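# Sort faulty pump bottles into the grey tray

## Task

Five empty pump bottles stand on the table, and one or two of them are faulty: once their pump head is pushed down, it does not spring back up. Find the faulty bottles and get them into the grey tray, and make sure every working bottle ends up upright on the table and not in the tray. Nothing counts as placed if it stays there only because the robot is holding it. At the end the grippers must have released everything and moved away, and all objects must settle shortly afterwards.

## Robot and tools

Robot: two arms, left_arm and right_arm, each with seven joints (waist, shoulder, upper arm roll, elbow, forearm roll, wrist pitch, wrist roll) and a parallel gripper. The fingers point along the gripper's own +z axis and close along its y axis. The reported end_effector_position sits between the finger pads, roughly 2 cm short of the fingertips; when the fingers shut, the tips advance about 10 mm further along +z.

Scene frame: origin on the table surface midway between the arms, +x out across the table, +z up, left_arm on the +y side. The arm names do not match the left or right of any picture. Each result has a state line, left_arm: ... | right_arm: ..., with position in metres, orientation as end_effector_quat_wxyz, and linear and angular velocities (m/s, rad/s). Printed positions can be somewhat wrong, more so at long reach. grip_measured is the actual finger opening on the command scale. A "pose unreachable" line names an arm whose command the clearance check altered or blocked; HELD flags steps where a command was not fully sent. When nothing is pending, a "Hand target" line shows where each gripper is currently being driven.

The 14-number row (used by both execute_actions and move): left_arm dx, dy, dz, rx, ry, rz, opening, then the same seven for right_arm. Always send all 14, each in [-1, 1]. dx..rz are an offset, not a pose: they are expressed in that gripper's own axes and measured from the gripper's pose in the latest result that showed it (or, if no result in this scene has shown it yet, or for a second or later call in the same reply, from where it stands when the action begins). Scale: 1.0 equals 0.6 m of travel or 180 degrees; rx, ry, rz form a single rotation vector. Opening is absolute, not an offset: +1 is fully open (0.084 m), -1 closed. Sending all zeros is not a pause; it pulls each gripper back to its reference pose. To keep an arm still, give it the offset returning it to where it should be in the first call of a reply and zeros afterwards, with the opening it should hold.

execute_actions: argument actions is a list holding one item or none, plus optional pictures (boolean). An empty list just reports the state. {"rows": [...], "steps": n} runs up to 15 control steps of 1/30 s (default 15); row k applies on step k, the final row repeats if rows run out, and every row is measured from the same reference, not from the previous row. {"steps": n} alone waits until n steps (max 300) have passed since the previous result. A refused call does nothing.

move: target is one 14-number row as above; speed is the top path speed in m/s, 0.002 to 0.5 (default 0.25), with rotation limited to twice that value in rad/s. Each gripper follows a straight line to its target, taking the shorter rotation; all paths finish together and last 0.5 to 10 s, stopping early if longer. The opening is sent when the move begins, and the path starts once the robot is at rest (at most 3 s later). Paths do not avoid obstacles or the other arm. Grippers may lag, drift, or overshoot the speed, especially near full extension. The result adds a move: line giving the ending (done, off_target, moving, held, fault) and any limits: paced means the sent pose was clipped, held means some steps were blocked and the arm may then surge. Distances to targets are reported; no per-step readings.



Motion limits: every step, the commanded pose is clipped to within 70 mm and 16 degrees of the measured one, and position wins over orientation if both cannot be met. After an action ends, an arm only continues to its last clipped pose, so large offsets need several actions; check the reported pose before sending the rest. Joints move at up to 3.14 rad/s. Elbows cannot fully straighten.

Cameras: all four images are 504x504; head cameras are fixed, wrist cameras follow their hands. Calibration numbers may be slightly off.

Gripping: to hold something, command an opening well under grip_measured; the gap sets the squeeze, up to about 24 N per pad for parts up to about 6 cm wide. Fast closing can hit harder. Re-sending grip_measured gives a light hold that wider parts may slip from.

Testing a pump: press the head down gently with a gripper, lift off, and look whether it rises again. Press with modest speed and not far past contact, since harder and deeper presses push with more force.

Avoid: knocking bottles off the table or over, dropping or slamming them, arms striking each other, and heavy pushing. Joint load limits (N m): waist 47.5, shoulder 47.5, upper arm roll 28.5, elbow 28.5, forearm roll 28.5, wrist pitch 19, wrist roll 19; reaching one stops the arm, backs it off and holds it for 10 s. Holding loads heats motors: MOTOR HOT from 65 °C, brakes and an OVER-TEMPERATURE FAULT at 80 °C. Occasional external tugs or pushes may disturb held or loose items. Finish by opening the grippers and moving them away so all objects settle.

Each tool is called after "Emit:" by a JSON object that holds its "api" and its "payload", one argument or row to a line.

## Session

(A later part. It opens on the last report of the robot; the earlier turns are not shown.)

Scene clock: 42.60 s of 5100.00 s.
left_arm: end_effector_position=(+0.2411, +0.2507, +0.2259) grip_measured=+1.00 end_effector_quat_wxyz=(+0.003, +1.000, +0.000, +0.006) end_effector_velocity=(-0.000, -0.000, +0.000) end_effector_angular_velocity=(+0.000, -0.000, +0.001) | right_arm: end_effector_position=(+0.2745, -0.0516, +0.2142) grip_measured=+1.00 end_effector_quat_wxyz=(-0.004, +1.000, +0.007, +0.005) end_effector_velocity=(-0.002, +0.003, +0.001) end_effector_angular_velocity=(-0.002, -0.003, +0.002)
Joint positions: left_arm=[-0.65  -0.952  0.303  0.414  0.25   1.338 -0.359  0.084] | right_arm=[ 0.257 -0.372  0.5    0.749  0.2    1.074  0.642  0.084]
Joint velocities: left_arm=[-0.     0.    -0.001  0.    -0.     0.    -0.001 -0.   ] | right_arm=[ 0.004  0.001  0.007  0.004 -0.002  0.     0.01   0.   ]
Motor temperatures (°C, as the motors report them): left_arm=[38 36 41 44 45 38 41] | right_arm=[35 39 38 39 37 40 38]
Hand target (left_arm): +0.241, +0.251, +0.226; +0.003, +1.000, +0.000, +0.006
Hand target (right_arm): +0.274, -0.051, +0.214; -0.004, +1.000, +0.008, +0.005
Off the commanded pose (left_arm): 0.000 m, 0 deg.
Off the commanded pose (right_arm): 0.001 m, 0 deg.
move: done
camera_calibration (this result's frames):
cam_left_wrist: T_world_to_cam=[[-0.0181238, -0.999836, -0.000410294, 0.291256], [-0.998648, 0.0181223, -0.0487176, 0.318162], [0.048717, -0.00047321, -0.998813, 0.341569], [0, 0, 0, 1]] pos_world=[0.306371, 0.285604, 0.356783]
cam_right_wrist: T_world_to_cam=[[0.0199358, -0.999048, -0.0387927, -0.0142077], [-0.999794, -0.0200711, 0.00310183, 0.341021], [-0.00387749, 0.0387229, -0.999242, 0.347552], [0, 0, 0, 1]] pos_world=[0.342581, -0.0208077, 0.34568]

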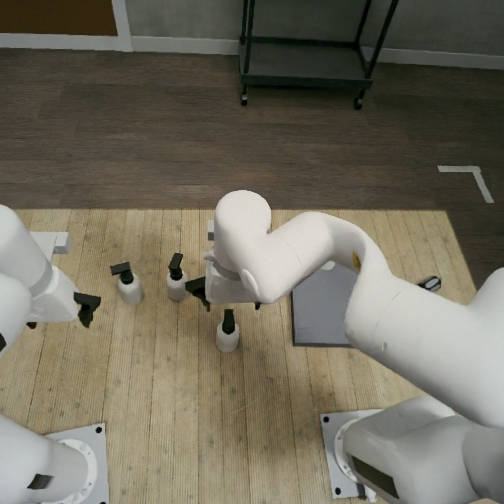

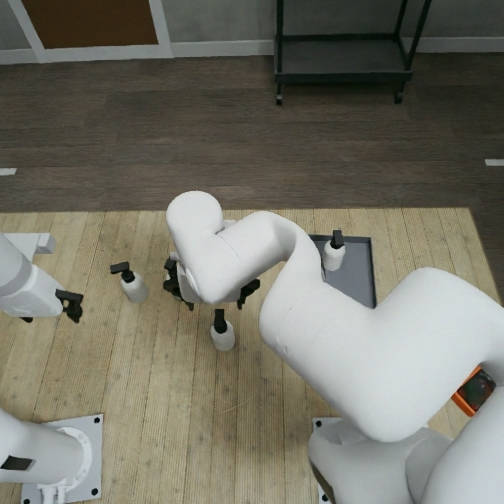

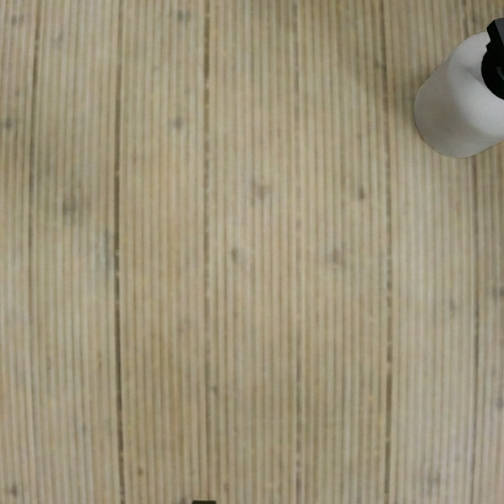

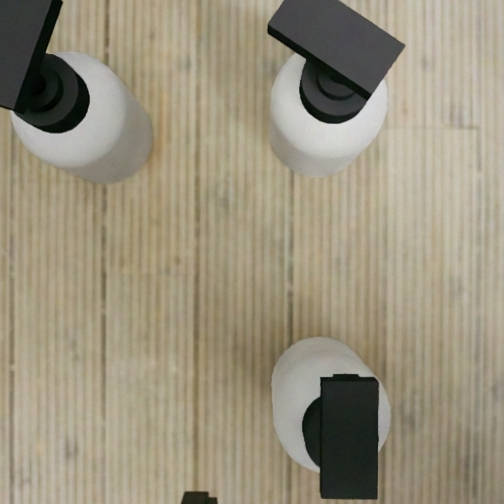

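Emit:
{"api": "move", "payload": {
  "target": [0,0,0,0,0,0,1,0,0,0.232,0,0,0,1],
  "speed": 0.08
}}

Emit:
{"api": "move", "payload": {
  "target": [0,0,0,0,0,0,1,0,0,0,0,0,0,-0.4]
}}

Emit:
{"api": "move", "payload": {
  "target": [0,0,0,0,0,0,1,0,0,-0.12,0,0,0,-0.4],
  "speed": 0.15
}}

Emit:
{"api": "move", "payload": {
  "target": [0,0,0,0,0,0,1,0.14,0.445,0,0,0,0,-0.4]
}}

Emit:
{"api": "move", "payload": {
  "target": [0,0,0,0,0,0,1,0,0,0.108,0,0,0,-0.4],
  "speed": 0.08
}}

Emit:
{"api": "move", "payload": {
  "target": [0,0,0,0,0,0,1,0,0,0,0,0,0,1]
}}

Emit:
{"api": "move", "payload": {
  "target": [0,0,0,0,0,0,1,0,0,-0.25,0,0,0,1],
  "speed": 0.15
}}

Scene clock: 46.50 s of 5100.00 s.
left_arm: end_effector_position=(+0.2411, +0.2507, +0.2259) grip_measured=+1.00 end_effector_quat_wxyz=(+0.003, +1.000, +0.000, +0.006) end_effector_velocity=(-0.000, -0.000, -0.000) end_effector_angular_velocity=(+0.000, +0.001, -0.001) | right_arm: end_effector_position=(+0.2758, -0.0504, +0.0751) grip_measured=+1.00 end_effector_quat_wxyz=(-0.005, +1.000, +0.007, +0.005) end_effector_velocity=(+0.000, -0.000, -0.001) end_effector_angular_velocity=(-0.002, -0.001, -0.001)
Joint positions: left_arm=[-0.65  -0.952  0.303  0.414  0.25   1.338 -0.359  0.084] | right_arm=[ 0.216 -0.065  0.592  0.554  0.063  0.595  0.763  0.084]
Joint velocities: left_arm=[-0.    -0.    -0.    -0.001  0.     0.     0.    -0.   ] | right_arm=[-0.002  0.004  0.001 -0.001 -0.007 -0.005  0.006 -0.   ]
Motor temperatures (°C, as the motors report them): left_arm=[38 36 41 44 45 38 41] | right_arm=[35 39 38 39 37 40 38]
Hand target (left_arm): +0.241, +0.251, +0.226; +0.003, +1.000, +0.000, +0.006
Hand target (right_arm): +0.276, -0.051, +0.075; -0.004, +1.000, +0.007, +0.005
Off the commanded pose (left_arm): 0.000 m, 0 deg.
Off the commanded pose (right_arm): 0.000 m, 0 deg.
move: done
camera_calibration (this result's frames):
cam_left_wrist: T_world_to_cam=[[-0.0181239, -0.999836, -0.000410271, 0.291256], [-0.998648, 0.0181223, -0.0487176, 0.318162], [0.048717, -0.000473234, -0.998813, 0.341569], [0, 0, 0, 1]] pos_world=[0.306371, 0.285604, 0.356783]
cam_right_wrist: T_world_to_cam=[[0.0196157, -0.999034, -0.0393105, -0.0182956], [-0.999801, -0.0197378, 0.00271916, 0.342848], [-0.00349244, 0.0392493, -0.999223, 0.208422], [0, 0, 0, 1]] pos_world=[0.343866, -0.0196913, 0.206609]

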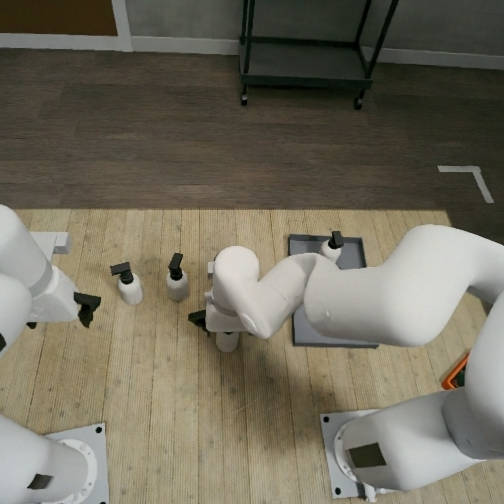

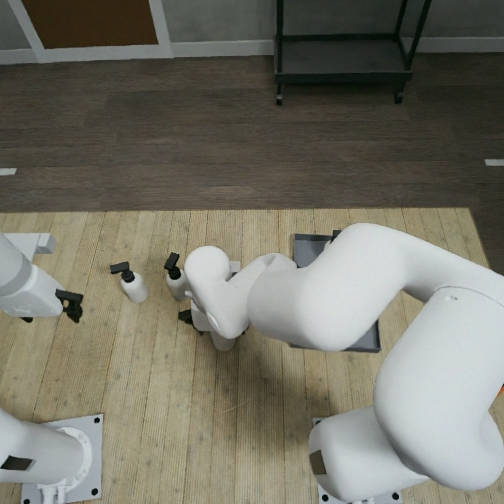

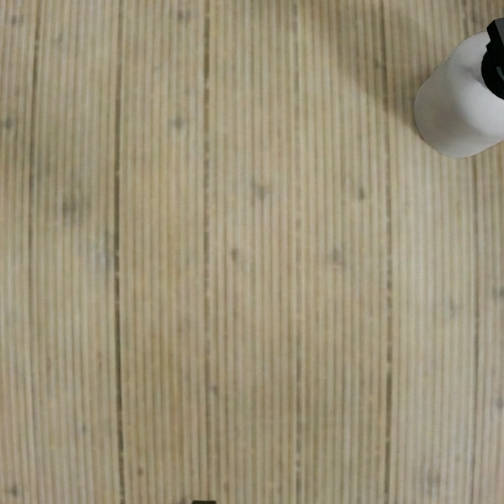

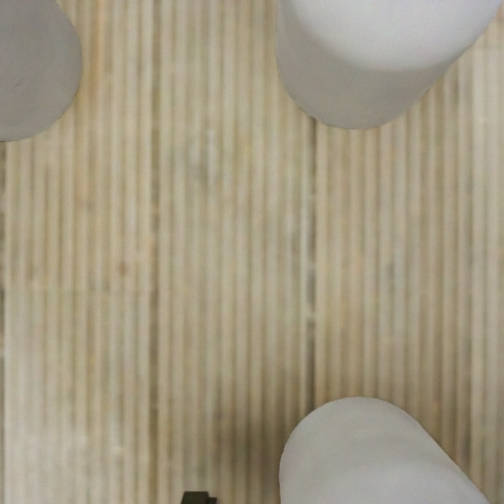

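Scene clock: 47.00 s of 5100.00 s.
left_arm: end_effector_position=(+0.2411, +0.2507, +0.2259) grip_measured=+1.00 end_effector_quat_wxyz=(+0.003, +1.000, +0.000, +0.006) end_effector_velocity=(+0.000, +0.000, -0.000) end_effector_angular_velocity=(-0.001, +0.000, +0.001) | right_arm: end_effector_position=(+0.2760, -0.0503, +0.0752) grip_measured=+0.12 end_effector_quat_wxyz=(-0.005, +1.000, +0.007, +0.005) end_effector_velocity=(+0.000, +0.000, -0.000) end_effector_angular_velocity=(+0.000, -0.000, -0.001)
Joint positions: left_arm=[-0.65  -0.952  0.303  0.414  0.25   1.338 -0.359  0.084] | right_arm=[ 0.217 -0.066  0.592  0.554  0.063  0.595  0.763  0.049]
Joint velocities: left_arm=[-0.    -0.     0.002  0.     0.     0.    -0.001  0.   ] | right_arm=[ 0.001  0.    -0.    -0.    -0.    -0.001  0.001  0.   ]
Motor temperatures (°C, as the motors report them): left_arm=[38 36 41 44 45 38 41] | right_arm=[35 39 38 39 37 40 38]
Hand target (left_arm): +0.241, +0.251, +0.226; +0.003, +1.000, +0.000, +0.006
Hand target (right_arm): +0.276, -0.050, +0.075; -0.005, +1.000, +0.007, +0.005
Off the commanded pose (left_arm): 0.000 m, 0 deg.
Off the commanded pose (right_arm): 0.000 m, 0 deg.
move: done
camera_calibration (this result's frames):
cam_left_wrist: T_world_to_cam=[[-0.0181238, -0.999836, -0.000410128, 0.291256], [-0.998648, 0.0181223, -0.0487176, 0.318162], [0.048717, -0.000473375, -0.998813, 0.341569], [0, 0, 0, 1]] pos_world=[0.306371, 0.285604, 0.356783]
cam_right_wrist: T_world_to_cam=[[0.0196403, -0.999019, -0.0396825, -0.0181187], [-0.999803, -0.019743, 0.00219693, 0.34306], [-0.00297823, 0.0396315, -0.99921, 0.208481], [0, 0, 0, 1]] pos_world=[0.343969, -0.0195904, 0.206844]

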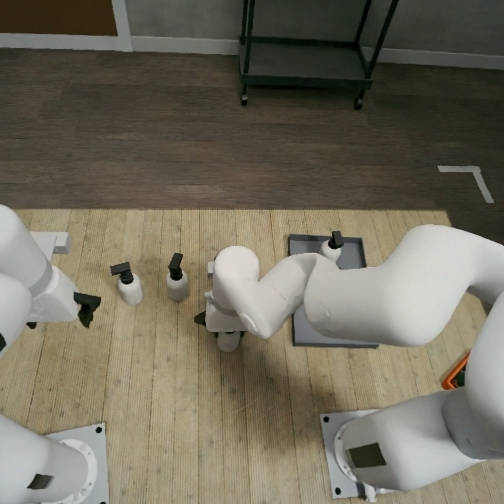

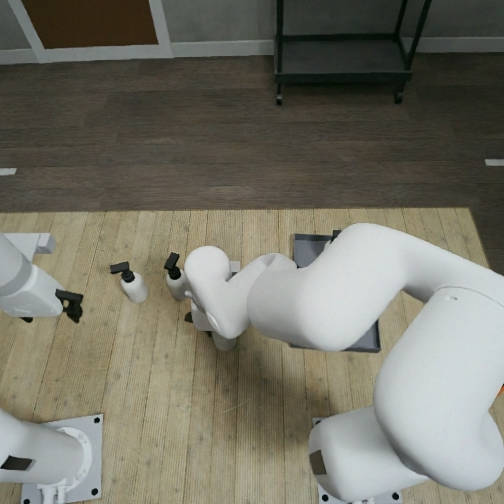

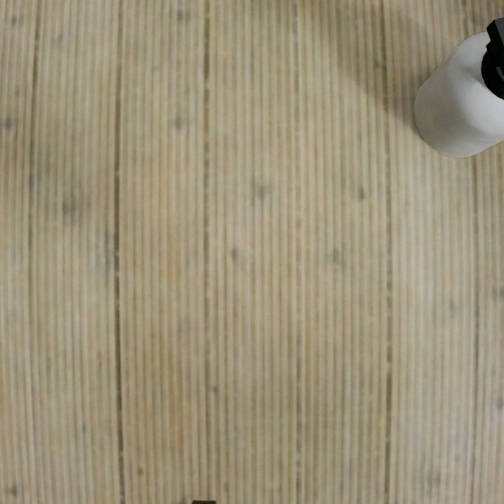

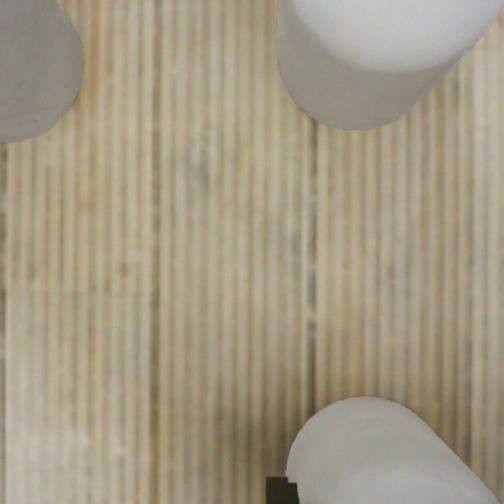

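Scene clock: 47.90 s of 5100.00 s.
left_arm: end_effector_position=(+0.2411, +0.2507, +0.2259) grip_measured=+1.00 end_effector_quat_wxyz=(+0.003, +1.000, +0.000, +0.006) end_effector_velocity=(+0.000, -0.000, +0.000) end_effector_angular_velocity=(-0.000, -0.000, -0.000) | right_arm: end_effector_position=(+0.2751, -0.0511, +0.1469) grip_measured=+0.12 end_effector_quat_wxyz=(-0.004, +1.000, +0.007, +0.005) end_effector_velocity=(+0.001, +0.001, +0.003) end_effector_angular_velocity=(+0.004, -0.004, -0.003)
Joint positions: left_arm=[-0.65  -0.952  0.303  0.414  0.25   1.338 -0.359  0.084] | right_arm=[ 0.241 -0.263  0.553  0.631  0.182  0.852  0.668  0.049]
Joint velocities: left_arm=[-0. -0.  0.  0. -0.  0.  0.  0.] | right_arm=[ 0.    -0.004 -0.001  0.006  0.001  0.004  0.001  0.   ]
Motor temperatures (°C, as the motors report them): left_arm=[38 36 41 44 45 38 41] | right_arm=[35 39 38 39 37 40 38]
Hand target (left_arm): +0.241, +0.251, +0.226; +0.003, +1.000, +0.000, +0.006
Hand target (right_arm): +0.275, -0.051, +0.147; -0.005, +1.000, +0.007, +0.005
Off the commanded pose (left_arm): 0.000 m, 0 deg.
Off the commanded pose (right_arm): 0.000 m, 0 deg.
move: done
camera_calibration (this result's frames):
cam_left_wrist: T_world_to_cam=[[-0.018124, -0.999836, -0.000410262, 0.291256], [-0.998648, 0.0181224, -0.0487175, 0.318162], [0.048717, -0.000473248, -0.998813, 0.341569], [0, 0, 0, 1]] pos_world=[0.306371, 0.285604, 0.356783]
cam_right_wrist: T_world_to_cam=[[0.0198359, -0.999042, -0.0390085, -0.0162132], [-0.999796, -0.019973, 0.00312857, 0.341812], [-0.00390469, 0.0389385, -0.999234, 0.280288], [0, 0, 0, 1]] pos_world=[0.343159, -0.0202846, 0.278371]

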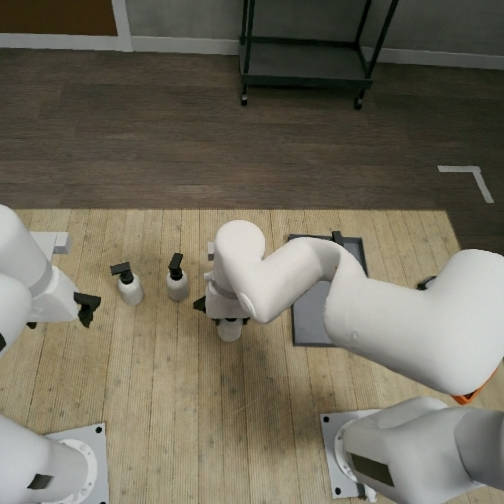

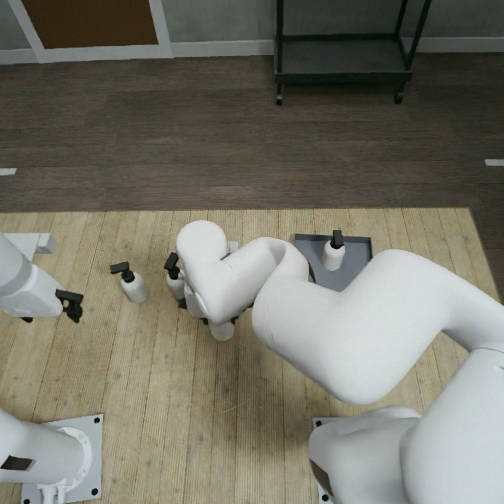

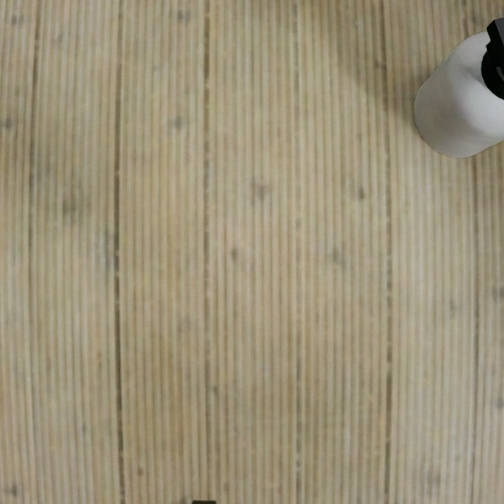

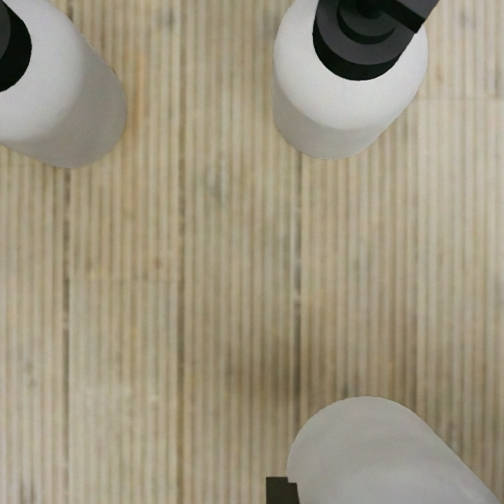

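Scene clock: 49.47 s of 5100.00 s.
left_arm: end_effector_position=(+0.2411, +0.2507, +0.2259) grip_measured=+1.00 end_effector_quat_wxyz=(+0.003, +1.000, +0.000, +0.006) end_effector_velocity=(-0.000, +0.000, -0.000) end_effector_angular_velocity=(-0.000, +0.001, +0.000) | right_arm: end_effector_position=(+0.3630, -0.3173, +0.1458) grip_measured=+0.12 end_effector_quat_wxyz=(-0.003, +1.000, +0.008, +0.005) end_effector_velocity=(+0.001, -0.003, +0.000) end_effector_angular_velocity=(+0.002, -0.001, -0.002)
Joint positions: left_arm=[-0.65  -0.952  0.303  0.414  0.25   1.338 -0.359  0.084] | right_arm=[-0.069 -0.336  0.067  0.526  0.038  0.851 -0.024  0.049]
Joint velocities: left_arm=[-0.    -0.     0.001 -0.     0.     0.     0.     0.   ] | right_arm=[-0.005  0.002 -0.005  0.003  0.    -0.001 -0.008  0.   ]
Motor temperatures (°C, as the motors report them): left_arm=[38 36 41 44 45 38 41] | right_arm=[35 39 38 39 37 40 38]
Hand target (left_arm): +0.241, +0.251, +0.226; +0.003, +1.000, +0.000, +0.006
Hand target (right_arm): +0.363, -0.318, +0.146; -0.004, +1.000, +0.007, +0.005
Off the commanded pose (left_arm): 0.000 m, 0 deg.
Off the commanded pose (right_arm): 0.001 m, 0 deg.
move: done
camera_calibration (this result's frames):
cam_left_wrist: T_world_to_cam=[[-0.0181238, -0.999836, -0.00041012, 0.291256], [-0.998648, 0.0181222, -0.0487177, 0.318162], [0.0487172, -0.000473384, -0.998813, 0.341569], [0, 0, 0, 1]] pos_world=[0.306371, 0.285604, 0.356783]
cam_right_wrist: T_world_to_cam=[[0.0209055, -0.999102, -0.0368463, -0.284669], [-0.999777, -0.0209964, 0.0020825, 0.424294], [-0.00285427, 0.0367945, -0.999319, 0.288856], [0, 0, 0, 1]] pos_world=[0.430975, -0.286133, 0.277286]

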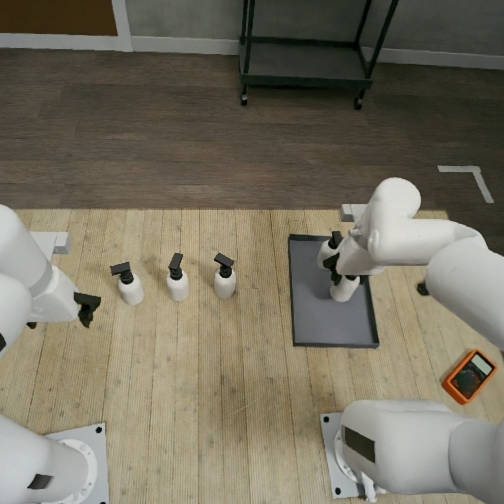

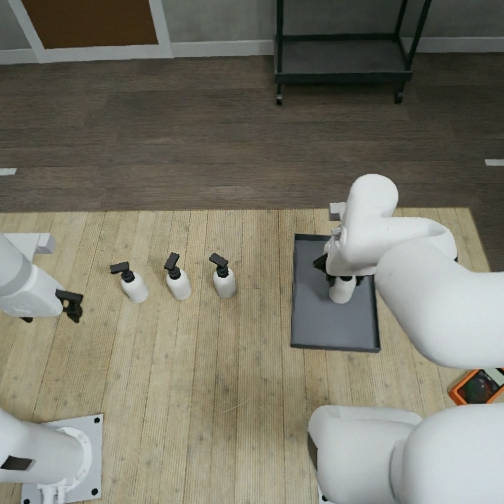

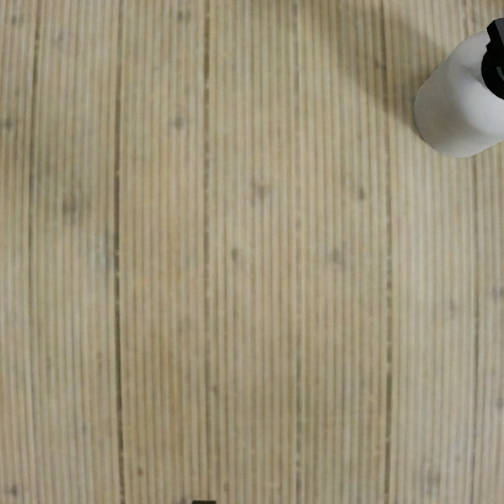

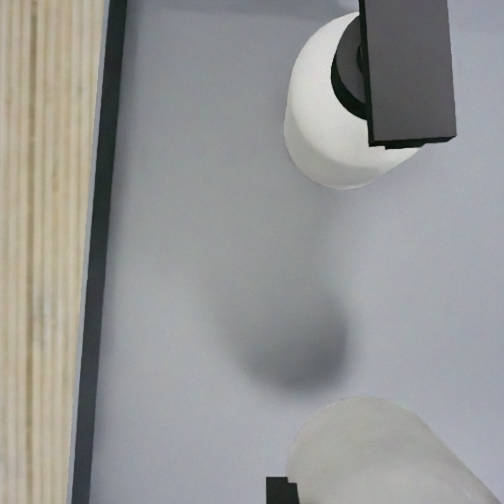

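Scene clock: 50.63 s of 5100.00 s.
left_arm: end_effector_position=(+0.2411, +0.2507, +0.2259) grip_measured=+1.00 end_effector_quat_wxyz=(+0.003, +1.000, +0.000, +0.006) end_effector_velocity=(+0.000, +0.000, +0.000) end_effector_angular_velocity=(-0.000, +0.000, -0.001) | right_arm: end_effector_position=(+0.3639, -0.3169, +0.0812) grip_measured=+0.12 end_effector_quat_wxyz=(-0.003, +1.000, +0.008, +0.006) end_effector_velocity=(-0.000, -0.000, -0.001) end_effector_angular_velocity=(-0.000, -0.000, -0.001)
Joint positions: left_arm=[-0.65  -0.952  0.303  0.414  0.25   1.338 -0.359  0.084] | right_arm=[-0.07  -0.173  0.074  0.45   0.033  0.612 -0.018  0.049]
Joint velocities: left_arm=[ 0.     0.     0.     0.    -0.     0.     0.002 -0.   ] | right_arm=[-0.001  0.003 -0.001 -0.002 -0.001 -0.005 -0.     0.   ]
Motor temperatures (°C, as the motors report them): left_arm=[38 36 41 44 45 38 41] | right_arm=[35 39 38 39 37 40 38]
Hand target (left_arm): +0.241, +0.251, +0.226; +0.003, +1.000, +0.000, +0.006
Hand target (right_arm): +0.364, -0.317, +0.081; -0.003, +1.000, +0.008, +0.005
Off the commanded pose (left_arm): 0.000 m, 0 deg.
Off the commanded pose (right_arm): 0.000 m, 0 deg.
move: done
camera_calibration (this result's frames):
cam_left_wrist: T_world_to_cam=[[-0.0181237, -0.999836, -0.000410116, 0.291256], [-0.998648, 0.0181222, -0.0487177, 0.318162], [0.0487171, -0.000473383, -0.998813, 0.341569], [0, 0, 0, 1]] pos_world=[0.306371, 0.285604, 0.356783]
cam_right_wrist: T_world_to_cam=[[0.0208498, -0.99911, -0.036654, -0.286668], [-0.99978, -0.0209131, 0.00134442, 0.425344], [-0.00210978, 0.0366179, -0.999327, 0.223978], [0, 0, 0, 1]] pos_world=[0.4317, -0.28572, 0.212748]

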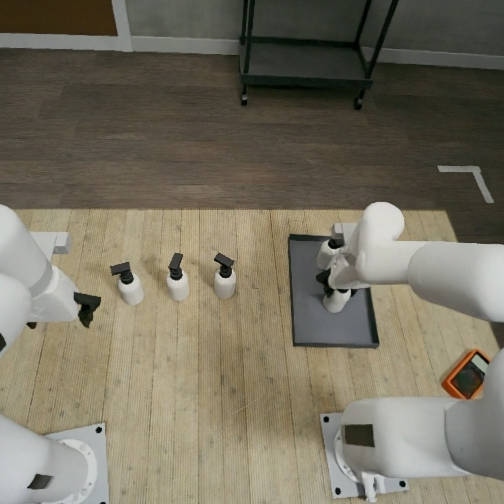

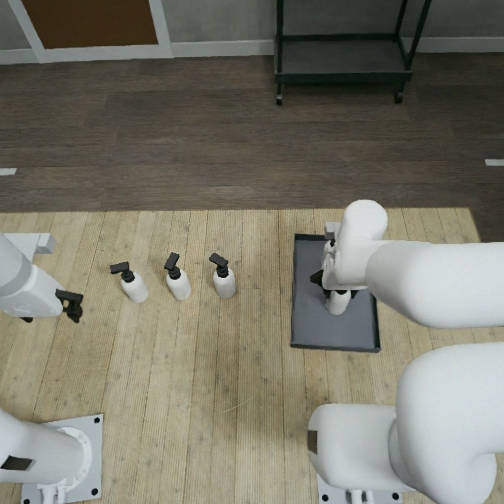

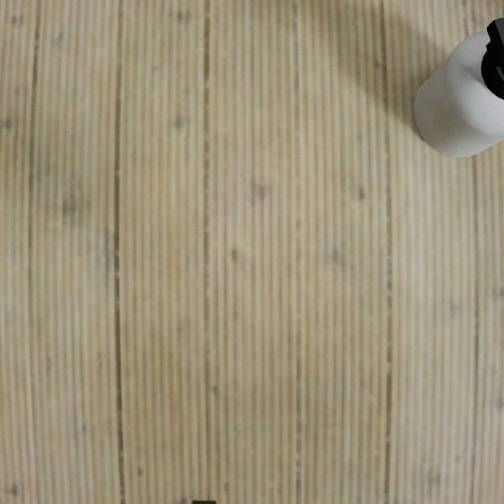

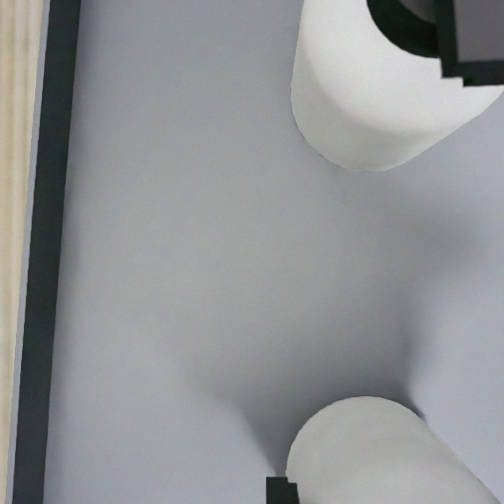

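Scene clock: 51.13 s of 5100.00 s.
left_arm: end_effector_position=(+0.2411, +0.2507, +0.2259) grip_measured=+1.00 end_effector_quat_wxyz=(+0.003, +1.000, +0.000, +0.006) end_effector_velocity=(-0.000, +0.000, -0.000) end_effector_angular_velocity=(+0.001, +0.001, -0.001) | right_arm: end_effector_position=(+0.3639, -0.3169, +0.0812) grip_measured=+1.00 end_effector_quat_wxyz=(-0.003, +1.000, +0.008, +0.006) end_effector_velocity=(+0.001, +0.000, +0.000) end_effector_angular_velocity=(+0.000, -0.001, +0.000)
Joint positions: left_arm=[-0.65  -0.952  0.303  0.414  0.25   1.338 -0.359  0.084] | right_arm=[-0.07  -0.174  0.074  0.45   0.033  0.612 -0.018  0.084]
Joint velocities: left_arm=[ 0.     0.    -0.    -0.001  0.    -0.     0.001 -0.   ] | right_arm=[ 0.     0.    -0.     0.002  0.001  0.    -0.001  0.   ]
Motor temperatures (°C, as the motors report them): left_arm=[38 36 41 44 45 38 41] | right_arm=[35 39 38 39 37 40 38]
Hand target (left_arm): +0.241, +0.251, +0.226; +0.003, +1.000, +0.000, +0.006
Hand target (right_arm): +0.364, -0.317, +0.081; -0.003, +1.000, +0.008, +0.006
Off the commanded pose (left_arm): 0.000 m, 0 deg.
Off the commanded pose (right_arm): 0.000 m, 0 deg.
move: done
camera_calibration (this result's frames):
cam_left_wrist: T_world_to_cam=[[-0.0181236, -0.999836, -0.000410028, 0.291256], [-0.998648, 0.0181221, -0.0487176, 0.318162], [0.048717, -0.000473467, -0.998813, 0.341569], [0, 0, 0, 1]] pos_world=[0.306371, 0.285604, 0.356783]
cam_right_wrist: T_world_to_cam=[[0.0208507, -0.999111, -0.0366521, -0.286669], [-0.99978, -0.0209127, 0.0013105, 0.425354], [-0.00207583, 0.0366167, -0.999327, 0.223978], [0, 0, 0, 1]] pos_world=[0.431703, -0.28572, 0.212763]

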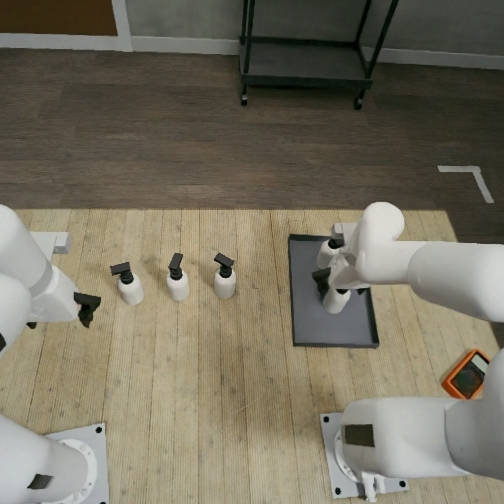

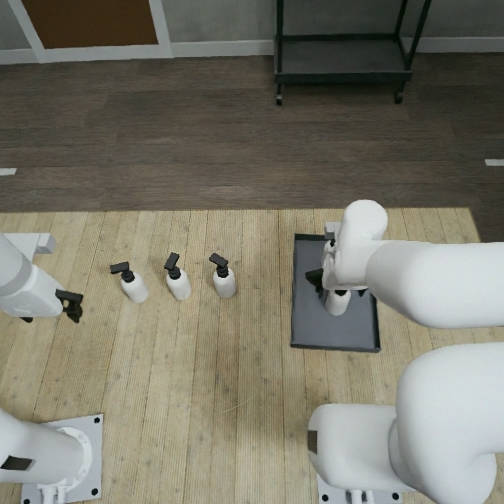

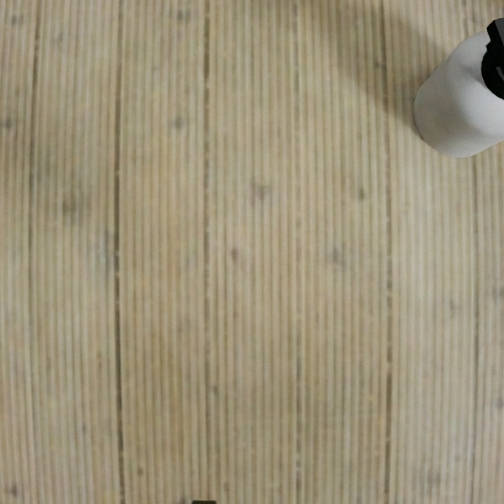

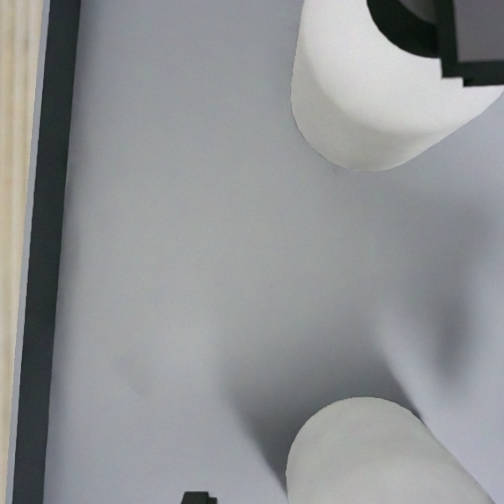

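Scene clock: 52.53 s of 5100.00 s.
left_arm: end_effector_position=(+0.2411, +0.2507, +0.2259) grip_measured=+1.00 end_effector_quat_wxyz=(+0.003, +1.000, +0.000, +0.006) end_effector_velocity=(-0.000, -0.000, -0.000) end_effector_angular_velocity=(+0.000, +0.000, -0.001) | right_arm: end_effector_position=(+0.3621, -0.3179, +0.2308) grip_measured=+1.00 end_effector_quat_wxyz=(-0.003, +1.000, +0.008, +0.005) end_effector_velocity=(+0.001, +0.001, +0.003) end_effector_angular_velocity=(+0.000, -0.004, +0.002)
Joint positions: left_arm=[-0.65  -0.952  0.303  0.414  0.25   1.338 -0.359  0.084] | right_arm=[-0.07  -0.454  0.059  0.689  0.036  1.133 -0.026  0.084]
Joint velocities: left_arm=[ 0.    -0.     0.    -0.    -0.     0.     0.001  0.   ] | right_arm=[ 0.001 -0.003 -0.     0.005  0.     0.004 -0.001  0.   ]
Motor temperatures (°C, as the motors report them): left_arm=[38 36 41 44 45 38 41] | right_arm=[35 39 38 39 37 40 38]
Hand target (left_arm): +0.241, +0.251, +0.226; +0.003, +1.000, +0.000, +0.006
Hand target (right_arm): +0.362, -0.318, +0.231; -0.003, +1.000, +0.008, +0.006
Off the commanded pose (left_arm): 0.000 m, 0 deg.
Off the commanded pose (right_arm): 0.000 m, 0 deg.
move: done
camera_calibration (this result's frames):
cam_left_wrist: T_world_to_cam=[[-0.0181235, -0.999836, -0.000409853, 0.291256], [-0.998648, 0.0181219, -0.0487176, 0.318162], [0.048717, -0.000473633, -0.998813, 0.341569], [0, 0, 0, 1]] pos_world=[0.306371, 0.285604, 0.356783]
cam_right_wrist: T_world_to_cam=[[0.020927, -0.999097, -0.036975, -0.282075], [-0.999775, -0.0210374, 0.00259812, 0.423055], [-0.00337363, 0.0369123, -0.999313, 0.374081], [0, 0, 0, 1]] pos_world=[0.430125, -0.286729, 0.362295]

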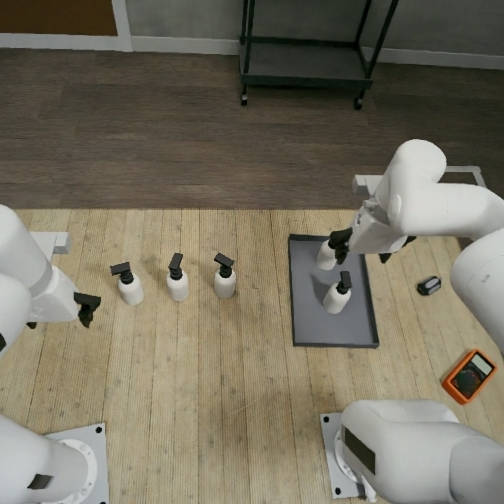

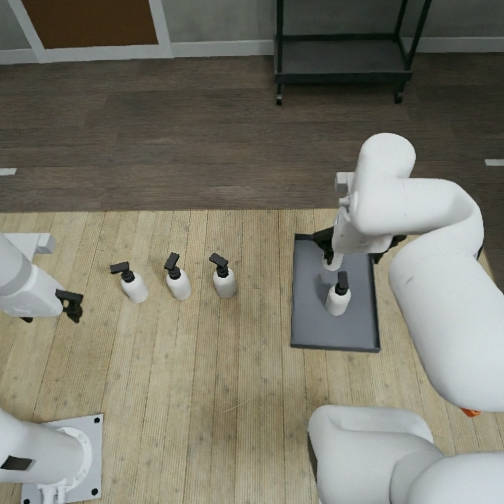

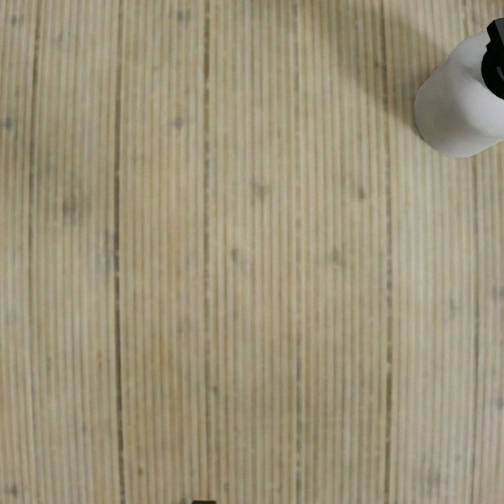

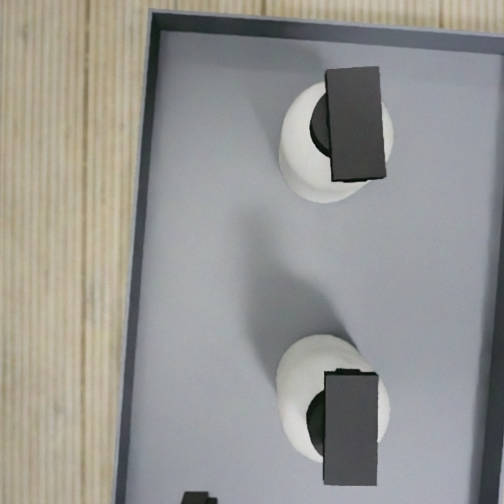

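Emit:
{"api": "finished_scene", "payload": {
  "scene": 2
}}

The scene is finished: the task was done.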